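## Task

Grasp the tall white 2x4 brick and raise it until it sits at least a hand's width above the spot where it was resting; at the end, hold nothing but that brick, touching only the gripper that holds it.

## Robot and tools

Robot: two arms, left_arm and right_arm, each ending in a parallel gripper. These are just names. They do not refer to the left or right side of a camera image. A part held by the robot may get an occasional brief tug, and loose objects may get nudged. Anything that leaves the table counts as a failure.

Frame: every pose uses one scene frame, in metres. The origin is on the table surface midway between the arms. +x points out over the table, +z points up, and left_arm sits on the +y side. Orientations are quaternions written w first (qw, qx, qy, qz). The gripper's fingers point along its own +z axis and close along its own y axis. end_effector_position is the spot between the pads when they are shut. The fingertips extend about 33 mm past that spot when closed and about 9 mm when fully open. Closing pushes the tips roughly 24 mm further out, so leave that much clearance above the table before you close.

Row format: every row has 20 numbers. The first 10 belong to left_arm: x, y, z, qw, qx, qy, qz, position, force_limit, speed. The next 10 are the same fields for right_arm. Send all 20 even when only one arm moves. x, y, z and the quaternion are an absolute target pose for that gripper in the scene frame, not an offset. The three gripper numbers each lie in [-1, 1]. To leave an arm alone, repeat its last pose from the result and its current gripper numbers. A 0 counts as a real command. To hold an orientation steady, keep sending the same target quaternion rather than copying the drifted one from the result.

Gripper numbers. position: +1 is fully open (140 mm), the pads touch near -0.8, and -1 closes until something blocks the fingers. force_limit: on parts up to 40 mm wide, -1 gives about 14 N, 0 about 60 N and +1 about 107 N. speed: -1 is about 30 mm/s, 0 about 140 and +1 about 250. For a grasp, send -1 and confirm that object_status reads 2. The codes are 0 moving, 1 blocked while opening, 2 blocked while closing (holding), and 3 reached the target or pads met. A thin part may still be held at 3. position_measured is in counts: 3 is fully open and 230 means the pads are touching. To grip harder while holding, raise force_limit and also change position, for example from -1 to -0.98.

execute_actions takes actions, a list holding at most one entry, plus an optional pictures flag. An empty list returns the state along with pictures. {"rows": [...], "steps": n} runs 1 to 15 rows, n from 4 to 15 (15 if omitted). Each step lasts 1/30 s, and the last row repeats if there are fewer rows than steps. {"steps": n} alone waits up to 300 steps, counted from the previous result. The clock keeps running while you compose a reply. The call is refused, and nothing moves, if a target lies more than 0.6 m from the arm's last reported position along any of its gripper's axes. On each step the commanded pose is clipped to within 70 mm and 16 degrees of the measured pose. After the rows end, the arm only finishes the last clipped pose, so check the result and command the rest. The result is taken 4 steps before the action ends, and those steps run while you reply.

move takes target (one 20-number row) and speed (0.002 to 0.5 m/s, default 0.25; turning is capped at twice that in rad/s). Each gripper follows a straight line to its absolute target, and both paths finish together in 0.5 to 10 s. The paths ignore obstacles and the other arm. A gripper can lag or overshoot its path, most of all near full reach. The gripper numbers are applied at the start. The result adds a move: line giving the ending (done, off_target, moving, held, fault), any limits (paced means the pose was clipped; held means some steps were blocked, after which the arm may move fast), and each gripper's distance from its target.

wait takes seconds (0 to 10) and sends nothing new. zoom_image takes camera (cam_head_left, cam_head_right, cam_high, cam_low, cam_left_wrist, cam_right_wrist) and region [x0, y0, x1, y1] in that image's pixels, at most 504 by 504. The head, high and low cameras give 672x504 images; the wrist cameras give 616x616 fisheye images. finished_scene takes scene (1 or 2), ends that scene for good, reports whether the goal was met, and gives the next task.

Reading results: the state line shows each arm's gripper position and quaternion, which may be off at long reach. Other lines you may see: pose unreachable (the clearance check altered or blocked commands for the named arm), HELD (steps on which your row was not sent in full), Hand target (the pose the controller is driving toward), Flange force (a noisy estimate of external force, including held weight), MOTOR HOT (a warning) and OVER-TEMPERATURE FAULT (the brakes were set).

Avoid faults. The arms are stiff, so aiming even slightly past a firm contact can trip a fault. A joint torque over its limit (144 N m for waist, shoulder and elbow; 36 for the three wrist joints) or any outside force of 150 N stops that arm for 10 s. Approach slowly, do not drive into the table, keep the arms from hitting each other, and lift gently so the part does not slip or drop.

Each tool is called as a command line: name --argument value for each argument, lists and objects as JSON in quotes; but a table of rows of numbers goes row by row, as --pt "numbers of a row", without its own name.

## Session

execute_actions --actions '[]'

Scene clock: 0.00 s of 3808.00 s.
left_arm: end_effector_position=(+0.3260, +0.5601, +0.3968) position_measured=137 object_status=3 end_effector_quat_wxyz=(-0.365, +0.707, +0.298, +0.528) | right_arm: end_effector_position=(+0.4292, -0.5532, +0.1475) position_measured=230 object_status=3 end_effector_quat_wxyz=(-0.052, +0.964, -0.255, +0.046)
Joint positions: left_arm=[-0.931 -0.465 -0.382 -1.406 -1.751  2.882] | right_arm=[-0.082  0.092 -0.1   -0.084 -1.266  1.106]
Joint velocities: left_arm=[-0.    -0.     0.    -0.001 -0.    -0.   ] | right_arm=[ 0.     0.    -0.     0.002  0.    -0.   ]
Flange force (N, the push that the arm receives, along the gripper's own x y z axes): no reading
Hand target (left_arm): +0.326, +0.560, +0.397; -0.365, +0.707, +0.298, +0.528
Hand target (right_arm): +0.429, -0.553, +0.147; -0.052, +0.964, -0.255, +0.046

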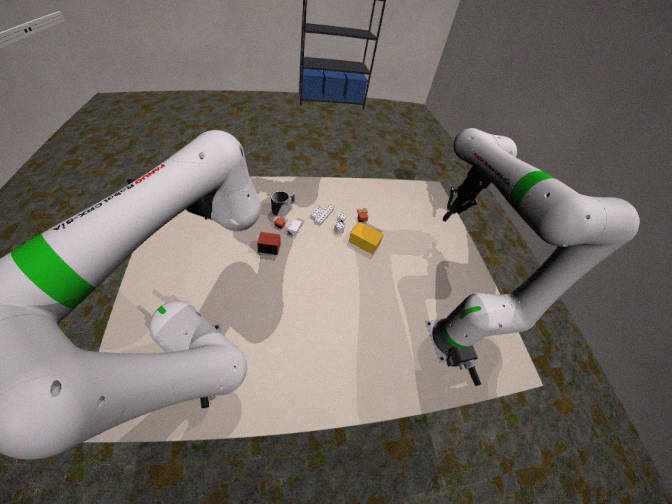

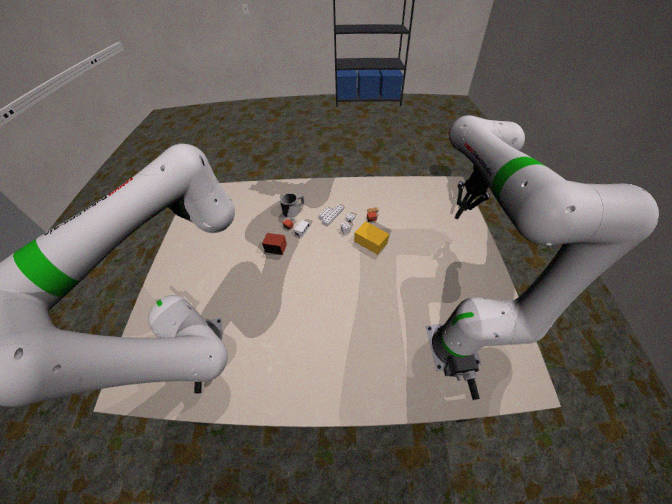

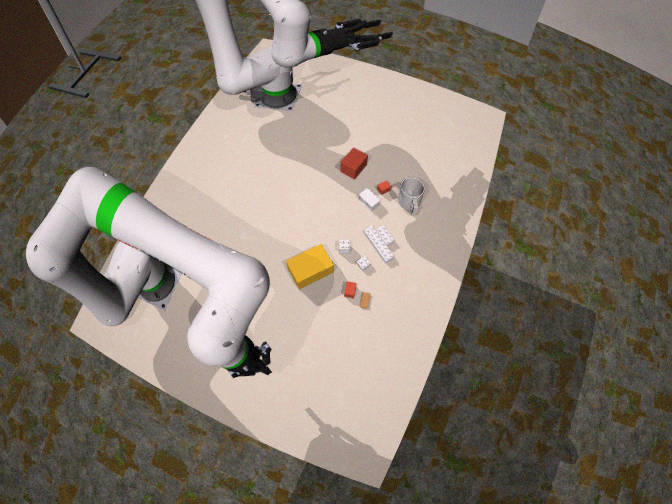

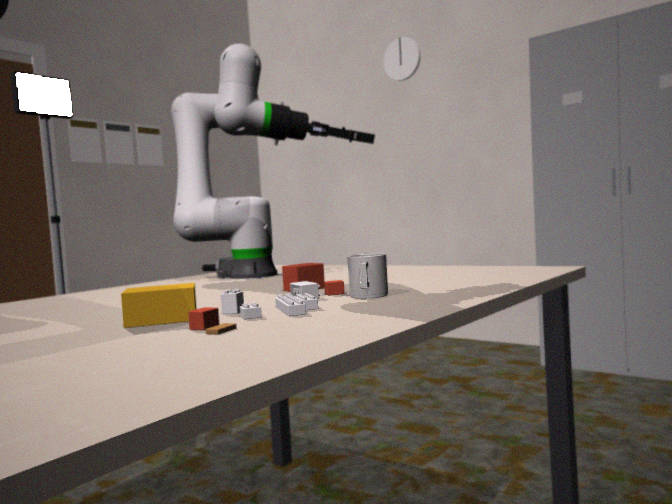

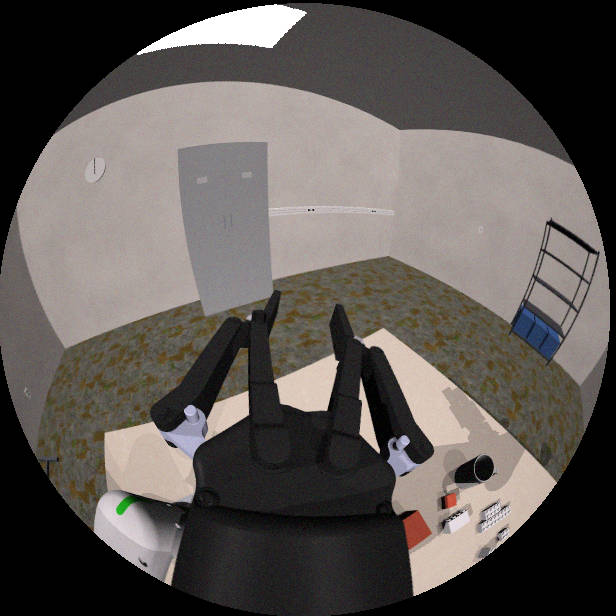

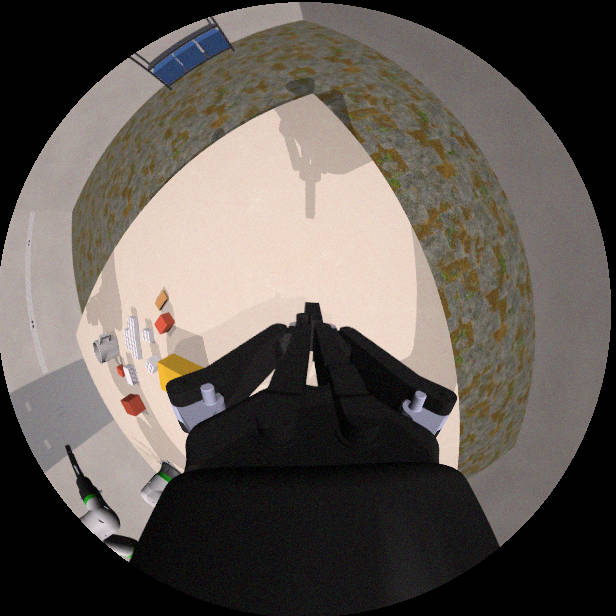

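zoom_image --camera "cam_high" --region '[290, 140, 450, 300]'

zoom_image --camera "cam_low" --region '[200, 240, 400, 340]'

Region (290, 140, 450, 300) of cam_high's 672x504 image, scaled by 3.150, with more detail than that image has.

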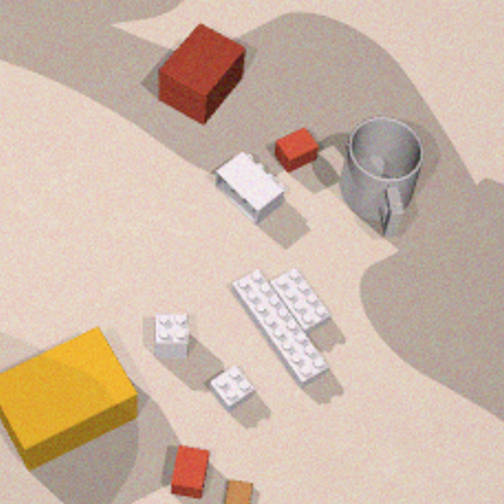

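Region (200, 240, 400, 340) of cam_low's 672x504 image, scaled by 2.520, with more detail than that image has.

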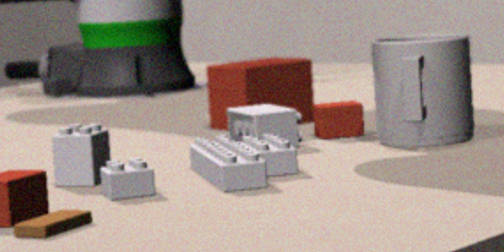

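move --target '[0.497,0.12,0.11,0,0.783,0.623,0,0.4,0,0, 0.4292,-0.5532,0.1475,-0.052,0.964,-0.255,0.046,-1,0,0]' --speed 0.4

zoom_image --camera "cam_left_wrist" --region '[210, 200, 410, 400]'

Scene clock: 3.10 s of 3808.00 s.
left_arm: end_effector_position=(+0.4970, +0.1191, +0.1108) position_measured=78 object_status=3 end_effector_quat_wxyz=(-0.001, +0.784, +0.621, +0.000) | right_arm: end_effector_position=(+0.4292, -0.5532, +0.1475) position_measured=233 object_status=3 end_effector_quat_wxyz=(-0.052, +0.964, -0.255, +0.046)
Joint positions: left_arm=[-0.544  0.491  0.306 -0.001 -1.387  3.26 ] | right_arm=[-0.082  0.093 -0.099 -0.085 -1.267  1.107]
Joint velocities: left_arm=[ 0.     0.002 -0.     0.001  0.002 -0.002] | right_arm=[-0.     0.    -0.    -0.001 -0.     0.   ]
Flange force (N, the push that the arm receives, along the gripper's own x y z axes): left_arm=[8.4 -11.8 6.8] | right_arm=[0.9 -5.0 0.3]
Hand target (left_arm): +0.497, +0.119, +0.111; -0.001, +0.784, +0.621, +0.000
Hand target (right_arm): +0.429, -0.553, +0.148; -0.052, +0.964, -0.255, +0.046
Off the commanded pose (left_arm): 0.001 m, 0 deg.
Off the commanded pose (right_arm): 0.000 m, 0 deg.
Kept back: nothing.
move: done

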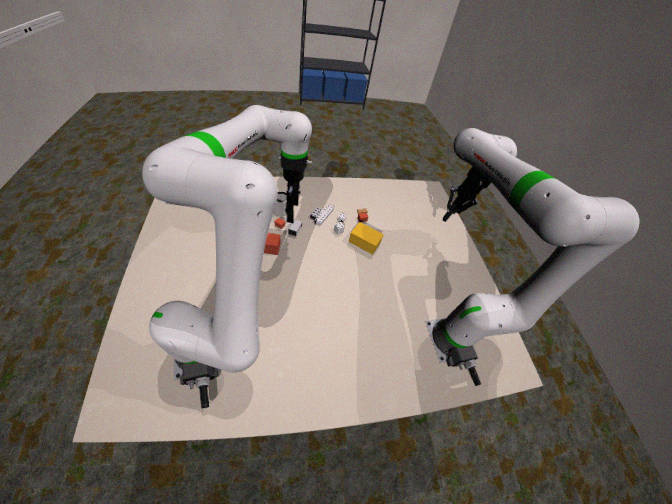

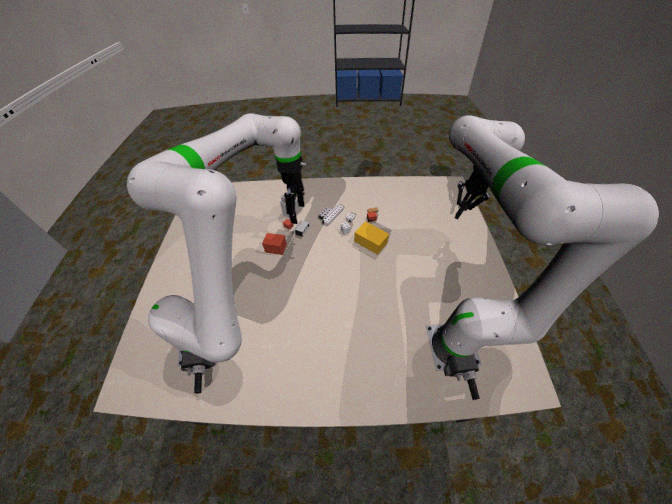

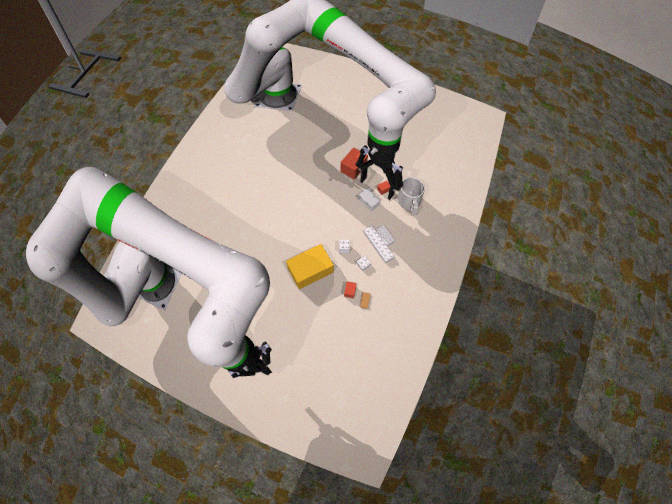

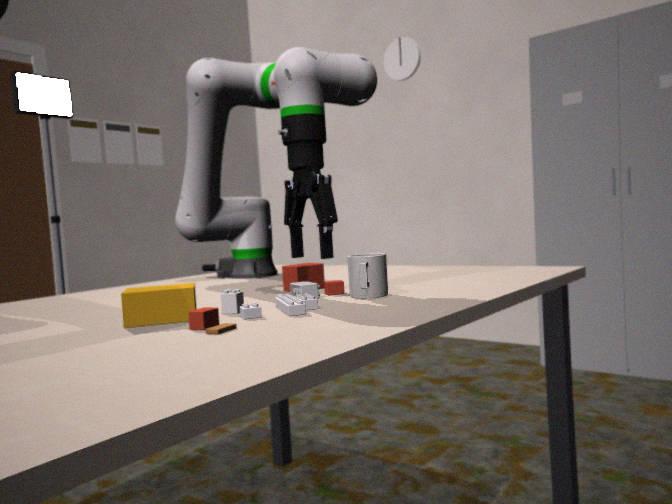

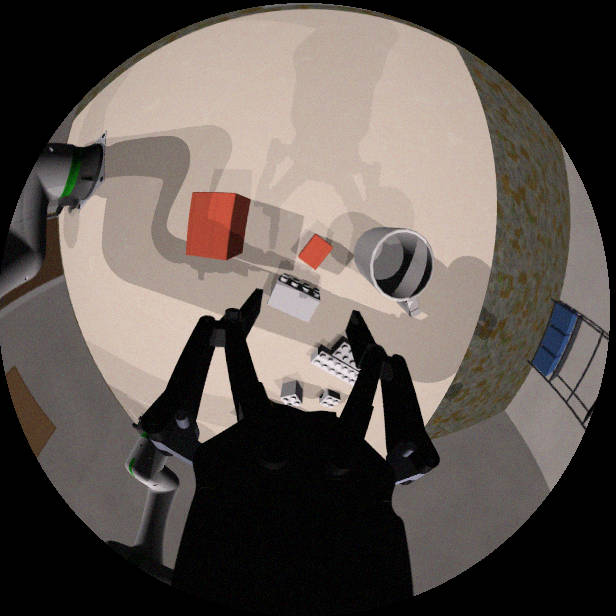

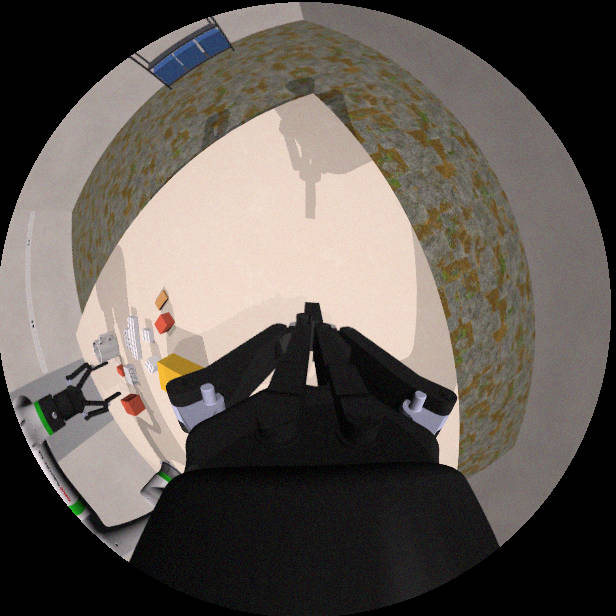

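Region (210, 200, 410, 400) of cam_left_wrist's 616x616 image, scaled by 2.520, with more detail than that image has.

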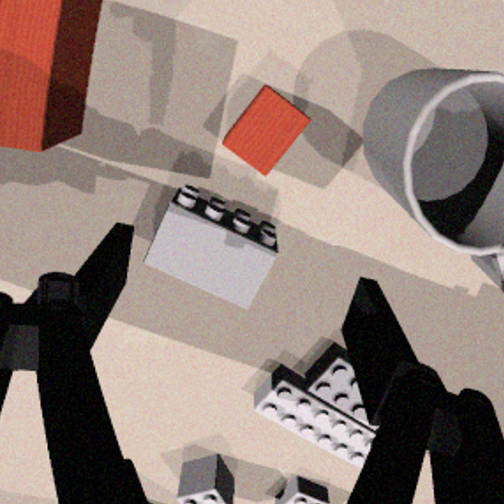

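move --target '[0.4765,0.1185,0.06,0,0.839,0.545,0,0.4,0,0, 0.4292,-0.5532,0.1475,-0.052,0.964,-0.255,0.046,-1,0,0]' --speed 0.15

zoom_image --camera "cam_left_wrist" --region '[210, 200, 410, 400]'

zoom_image --camera "cam_low" --region '[200, 220, 400, 340]'

Scene clock: 4.40 s of 3808.00 s.
left_arm: end_effector_position=(+0.4767, +0.1184, +0.0600) position_measured=78 object_status=3 end_effector_quat_wxyz=(+0.000, +0.839, +0.545, +0.000) | right_arm: end_effector_position=(+0.4292, -0.5532, +0.1475) position_measured=233 object_status=3 end_effector_quat_wxyz=(-0.052, +0.964, -0.255, +0.046)
Joint positions: left_arm=[-0.556  0.48   0.167 -0.    -1.258  3.083] | right_arm=[-0.082  0.093 -0.099 -0.085 -1.267  1.107]
Joint velocities: left_arm=[ 0.     0.    -0.002  0.     0.001 -0.002] | right_arm=[-0.     0.     0.001  0.    -0.    -0.   ]
Flange force (N, the push that the arm receives, along the gripper's own x y z axes): left_arm=[1.5 -4.1 1.3] | right_arm=[-0.8 -4.7 -0.3]
Hand target (left_arm): +0.477, +0.118, +0.060; -0.000, +0.839, +0.545, +0.000
Hand target (right_arm): +0.429, -0.553, +0.147; -0.052, +0.964, -0.255, +0.046
Off the commanded pose (left_arm): 0.000 m, 0 deg.
Off the commanded pose (right_arm): 0.000 m, 0 deg.
Kept back: nothing.
move: done

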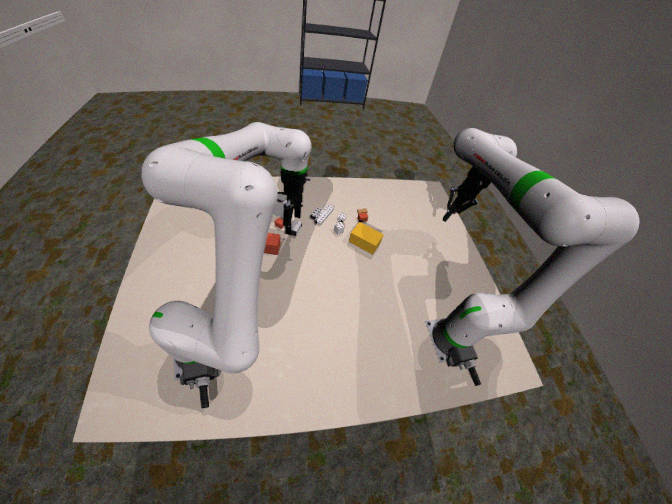

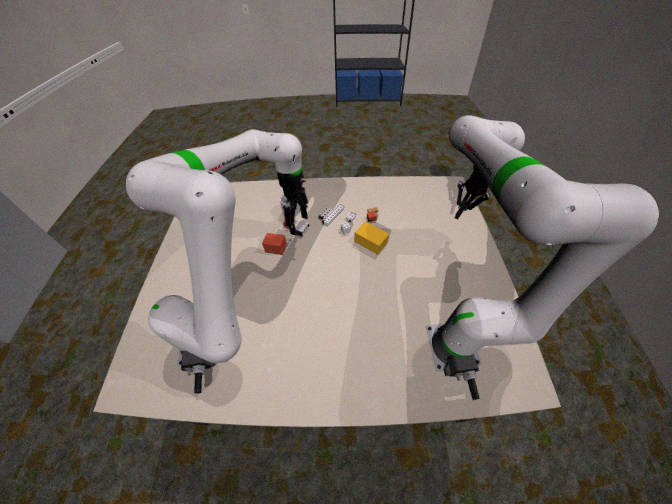

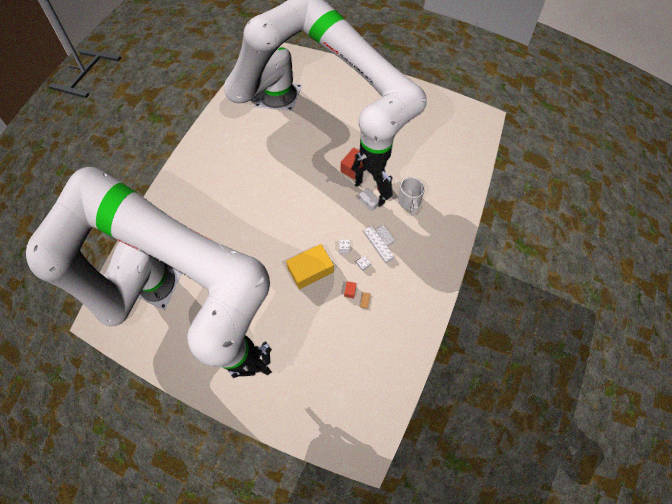

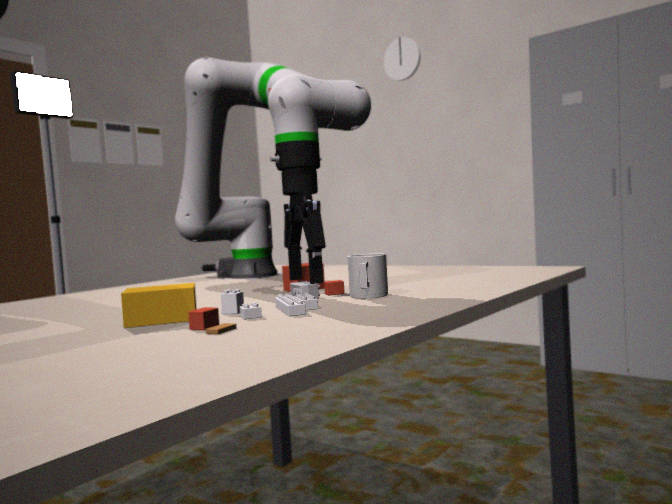

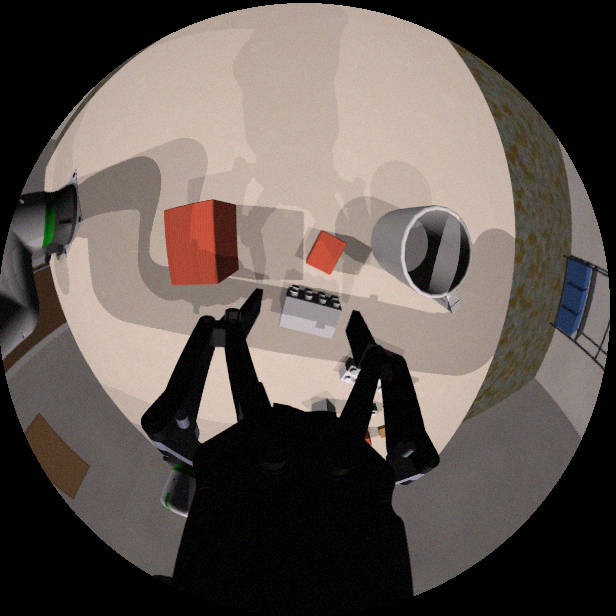

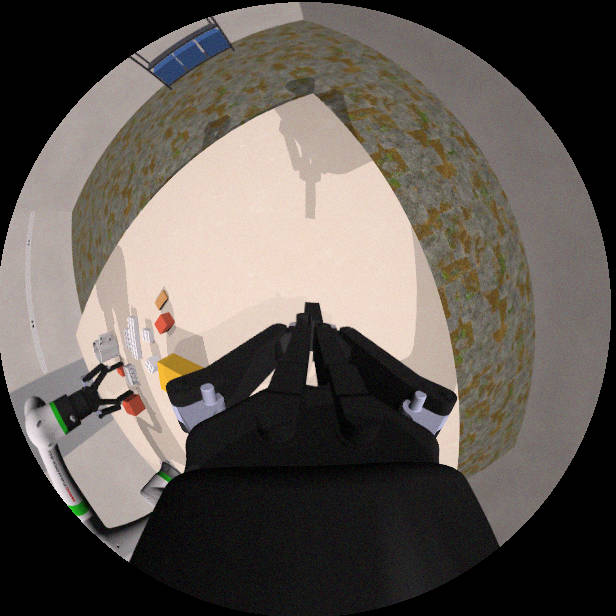

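Region (210, 200, 410, 400) of cam_left_wrist's 616x616 image, scaled by 2.520, with more detail than that image has.

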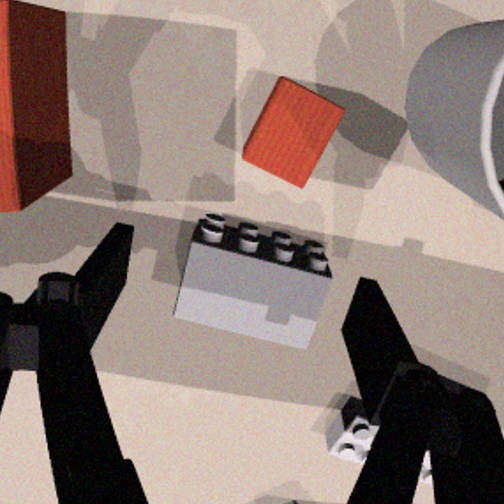

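Region (200, 220, 400, 340) of cam_low's 672x504 image, scaled by 2.520, with more detail than that image has; it fills the top 302 rows of this view, and the rest is white.

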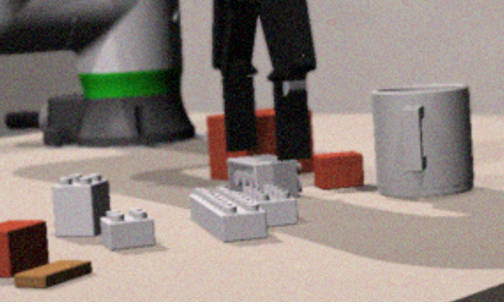

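move --target '[0.480,0.110,0.035,0,0.839,0.545,0,0.3,0,0, 0.4292,-0.5532,0.1475,-0.052,0.964,-0.255,0.046,-1,0,0]' --speed 0.08

move --target '[0.480,0.110,0.035,0,0.839,0.545,0,-1,0.2,-0.5, 0.4292,-0.5532,0.1475,-0.052,0.964,-0.255,0.046,-1,0,0]' --speed 0.08

Scene clock: 5.40 s of 3808.00 s.
left_arm: end_effector_position=(+0.4800, +0.1100, +0.0350) position_measured=91 object_status=3 end_effector_quat_wxyz=(-0.000, +0.839, +0.545, -0.000) | right_arm: end_effector_position=(+0.4292, -0.5532, +0.1475) position_measured=233 object_status=3 end_effector_quat_wxyz=(-0.052, +0.964, -0.255, +0.046)
Joint positions: left_arm=[-0.567  0.518  0.162  0.    -1.215  3.094] | right_arm=[-0.082  0.093 -0.099 -0.085 -1.267  1.107]
Joint velocities: left_arm=[-0.    -0.001 -0.     0.002 -0.001  0.   ] | right_arm=[-0.001 -0.     0.001  0.002  0.     0.   ]
Flange force (N, the push that the arm receives, along the gripper's own x y z axes): left_arm=[4.5 -6.3 3.9] | right_arm=[0.1 -3.3 -0.8]
Hand target (left_arm): +0.480, +0.110, +0.035; -0.000, +0.839, +0.545, -0.000
Hand target (right_arm): +0.429, -0.553, +0.147; -0.052, +0.964, -0.255, +0.046
Off the commanded pose (left_arm): 0.000 m, 0 deg.
Off the commanded pose (right_arm): 0.000 m, 0 deg.
Kept back: nothing.
move: done

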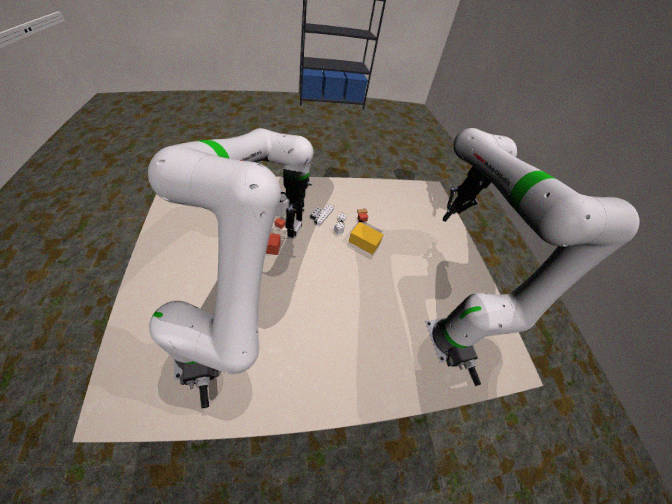

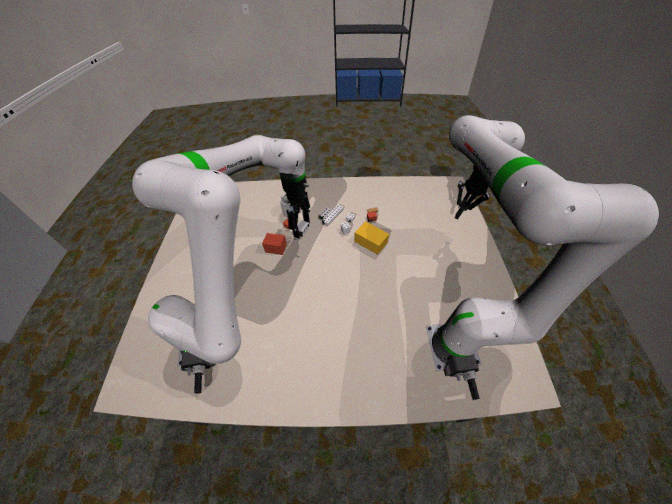

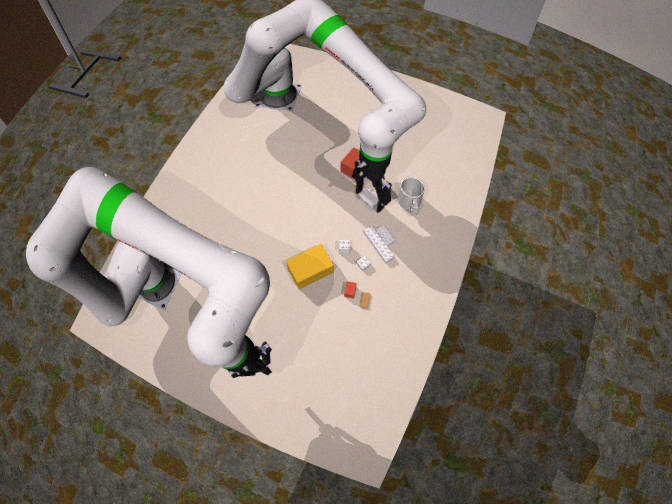

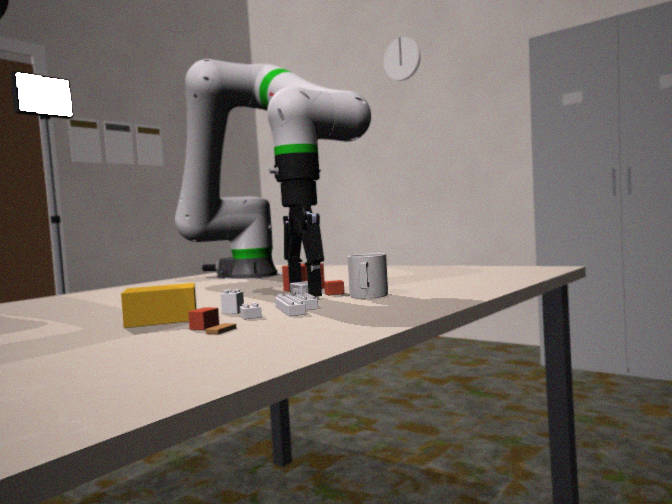

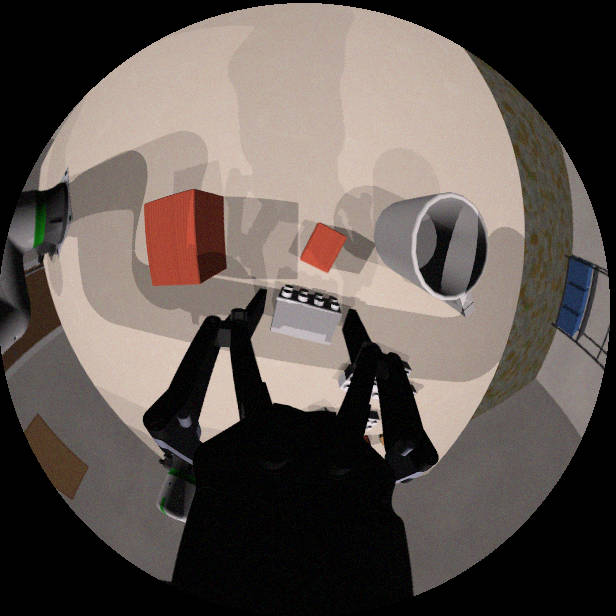

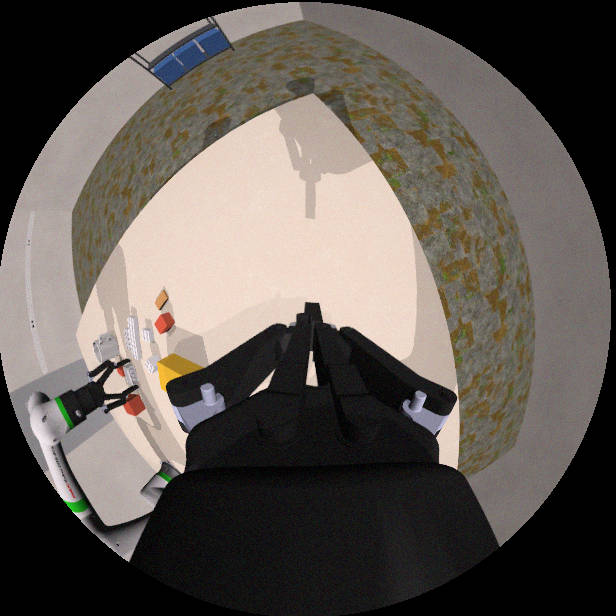

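Scene clock: 6.10 s of 3808.00 s.
left_arm: end_effector_position=(+0.4800, +0.1100, +0.0350) position_measured=138 object_status=2 end_effector_quat_wxyz=(-0.000, +0.839, +0.545, -0.000) | right_arm: end_effector_position=(+0.4292, -0.5532, +0.1475) position_measured=233 object_status=3 end_effector_quat_wxyz=(-0.052, +0.964, -0.255, +0.046)
Joint positions: left_arm=[-0.567  0.518  0.162  0.    -1.215  3.094] | right_arm=[-0.082  0.093 -0.099 -0.085 -1.267  1.107]
Joint velocities: left_arm=[-0.    -0.001 -0.    -0.    -0.001  0.   ] | right_arm=[ 0.     0.    -0.    -0.    -0.001 -0.   ]
Flange force (N, the push that the arm receives, along the gripper's own x y z axes): left_arm=[2.5 -9.5 -18.8] | right_arm=[0.9 -5.0 -1.4]
Hand target (left_arm): +0.480, +0.110, +0.035; -0.000, +0.839, +0.545, -0.000
Hand target (right_arm): +0.429, -0.553, +0.147; -0.052, +0.964, -0.255, +0.046
Off the commanded pose (left_arm): 0.000 m, 0 deg.
Off the commanded pose (right_arm): 0.000 m, 0 deg.
Kept back: nothing.
move: done

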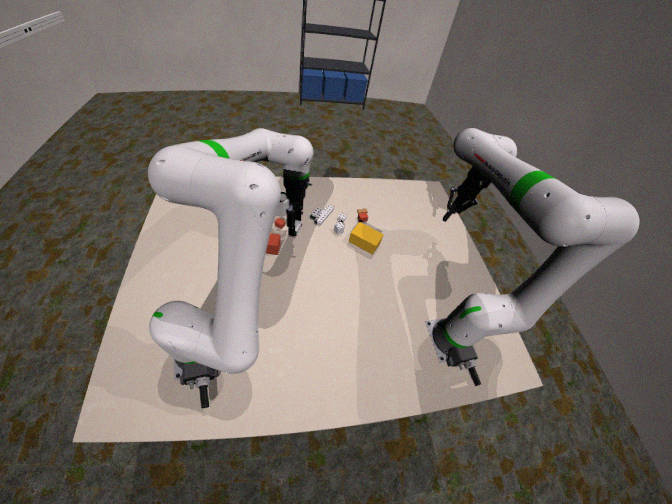

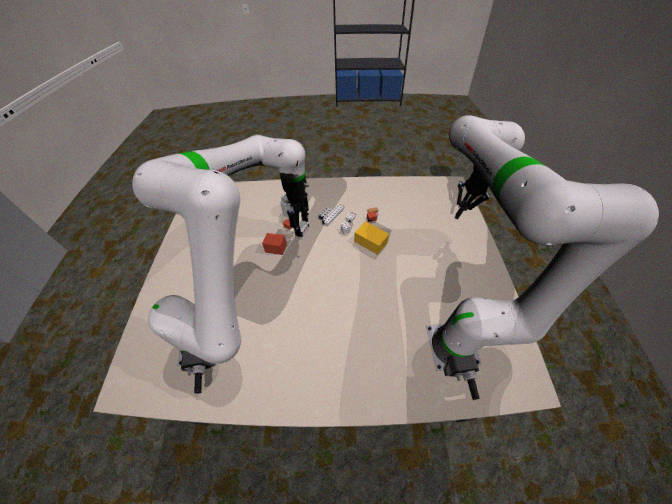

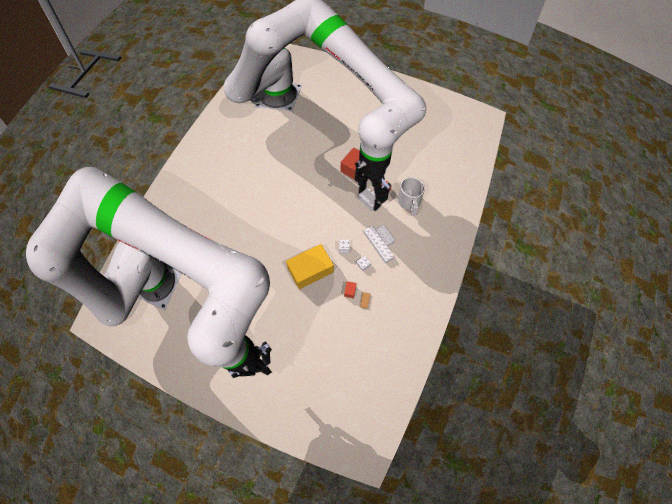

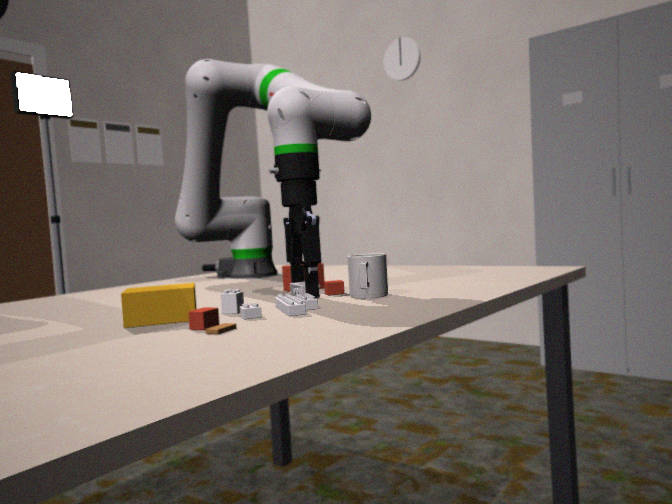

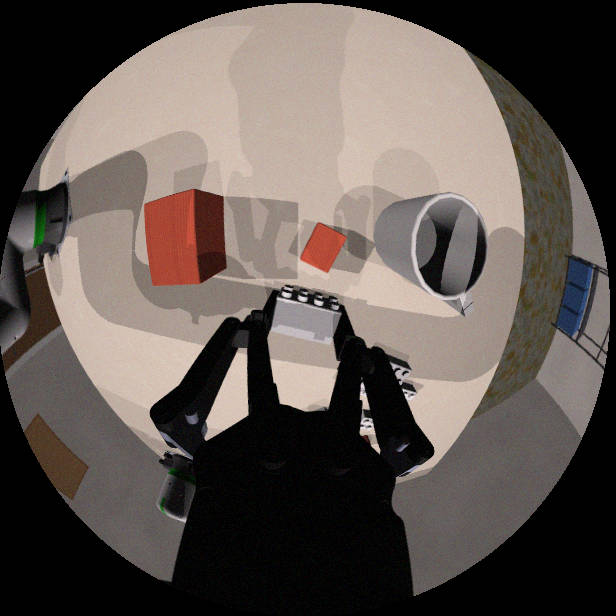

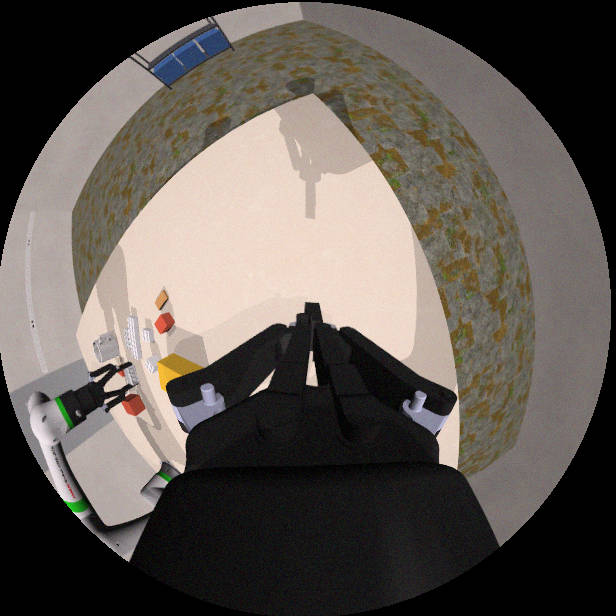

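move --target '[0.480,0.110,0.185,0,0.839,0.545,0,-1,0.2,-0.5, 0.4292,-0.5532,0.1475,-0.052,0.964,-0.255,0.046,-1,0,0]' --speed 0.2

Scene clock: 7.47 s of 3808.00 s.
left_arm: end_effector_position=(+0.4795, +0.1102, +0.1851) position_measured=138 object_status=2 end_effector_quat_wxyz=(+0.000, +0.839, +0.545, -0.000) | right_arm: end_effector_position=(+0.4292, -0.5532, +0.1475) position_measured=233 object_status=3 end_effector_quat_wxyz=(-0.052, +0.964, -0.255, +0.046)
Joint positions: left_arm=[-0.567  0.442  0.41   0.    -1.538  3.094] | right_arm=[-0.082  0.093 -0.099 -0.085 -1.267  1.107]
Joint velocities: left_arm=[-0.002  0.002  0.003 -0.001 -0.     0.001] | right_arm=[ 0.    -0.    -0.001  0.     0.001 -0.   ]
Flange force (N, the push that the arm receives, along the gripper's own x y z axes): left_arm=[5.4 -19.2 12.3] | right_arm=[-1.1 -2.4 0.0]
Hand target (left_arm): +0.480, +0.110, +0.185; +0.000, +0.839, +0.545, -0.000
Hand target (right_arm): +0.429, -0.553, +0.147; -0.052, +0.964, -0.255, +0.046
Off the commanded pose (left_arm): 0.001 m, 0 deg.
Off the commanded pose (right_arm): 0.000 m, 0 deg.
Kept back: nothing.
move: done

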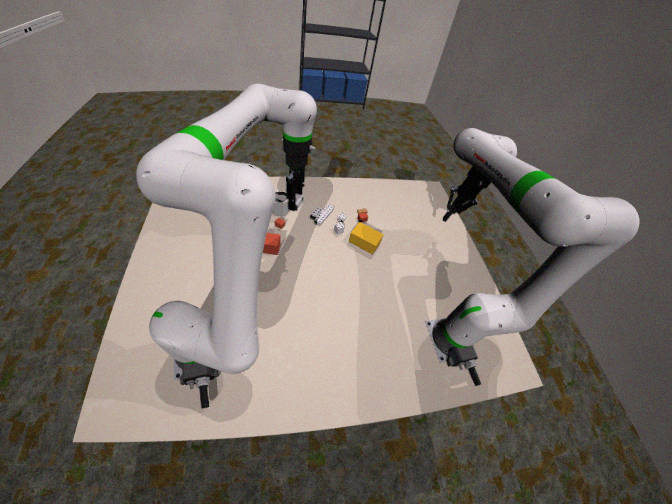

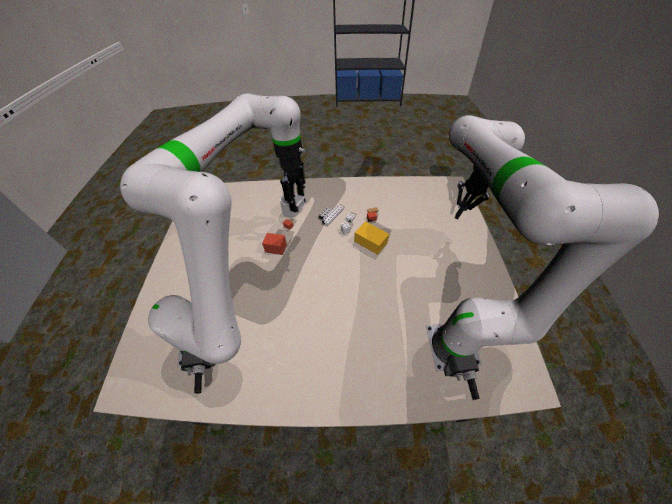

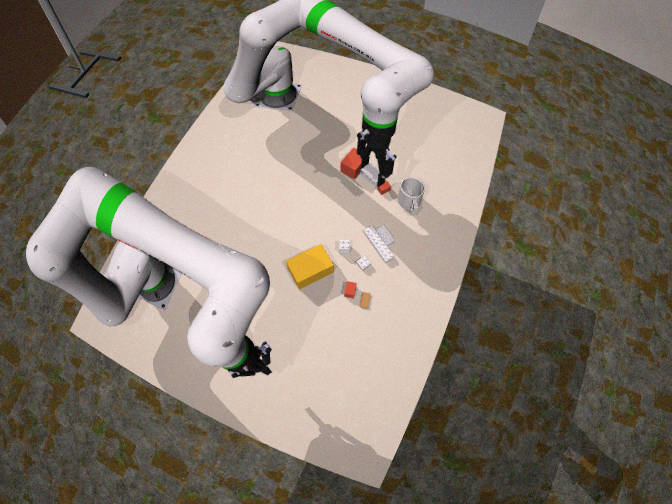

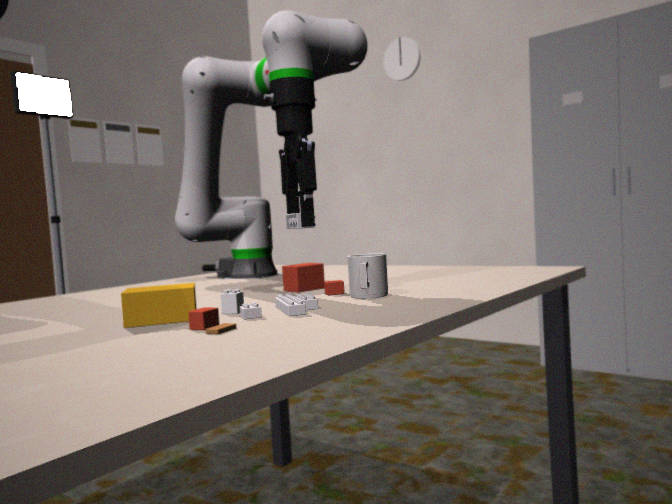

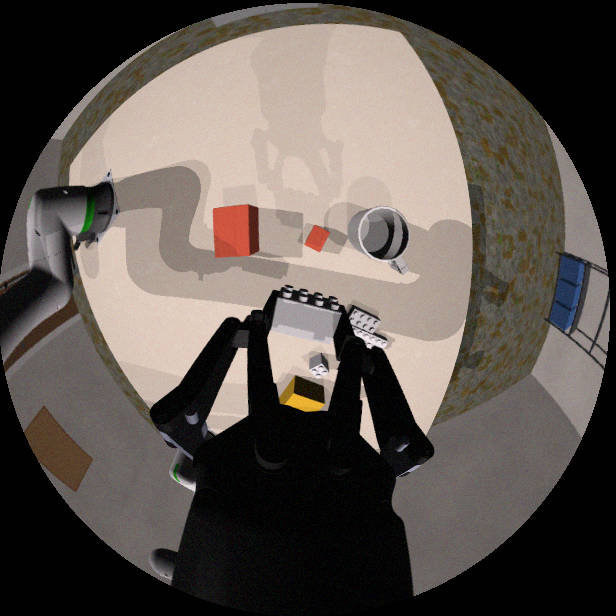

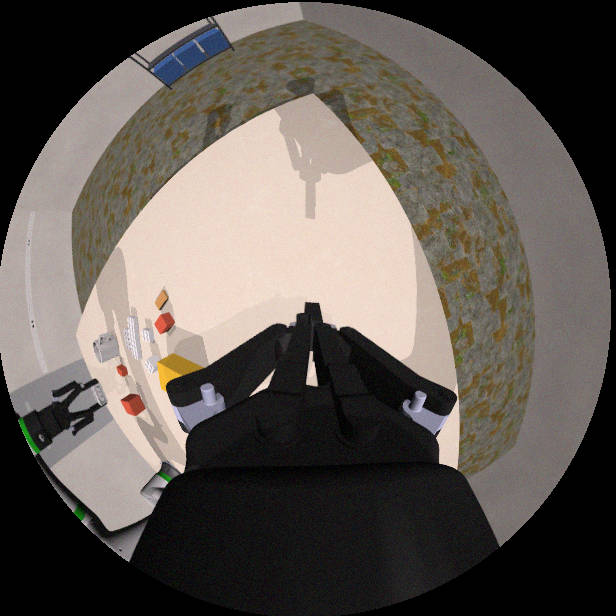

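finished_scene --scene 2

The scene is finished: the task was done.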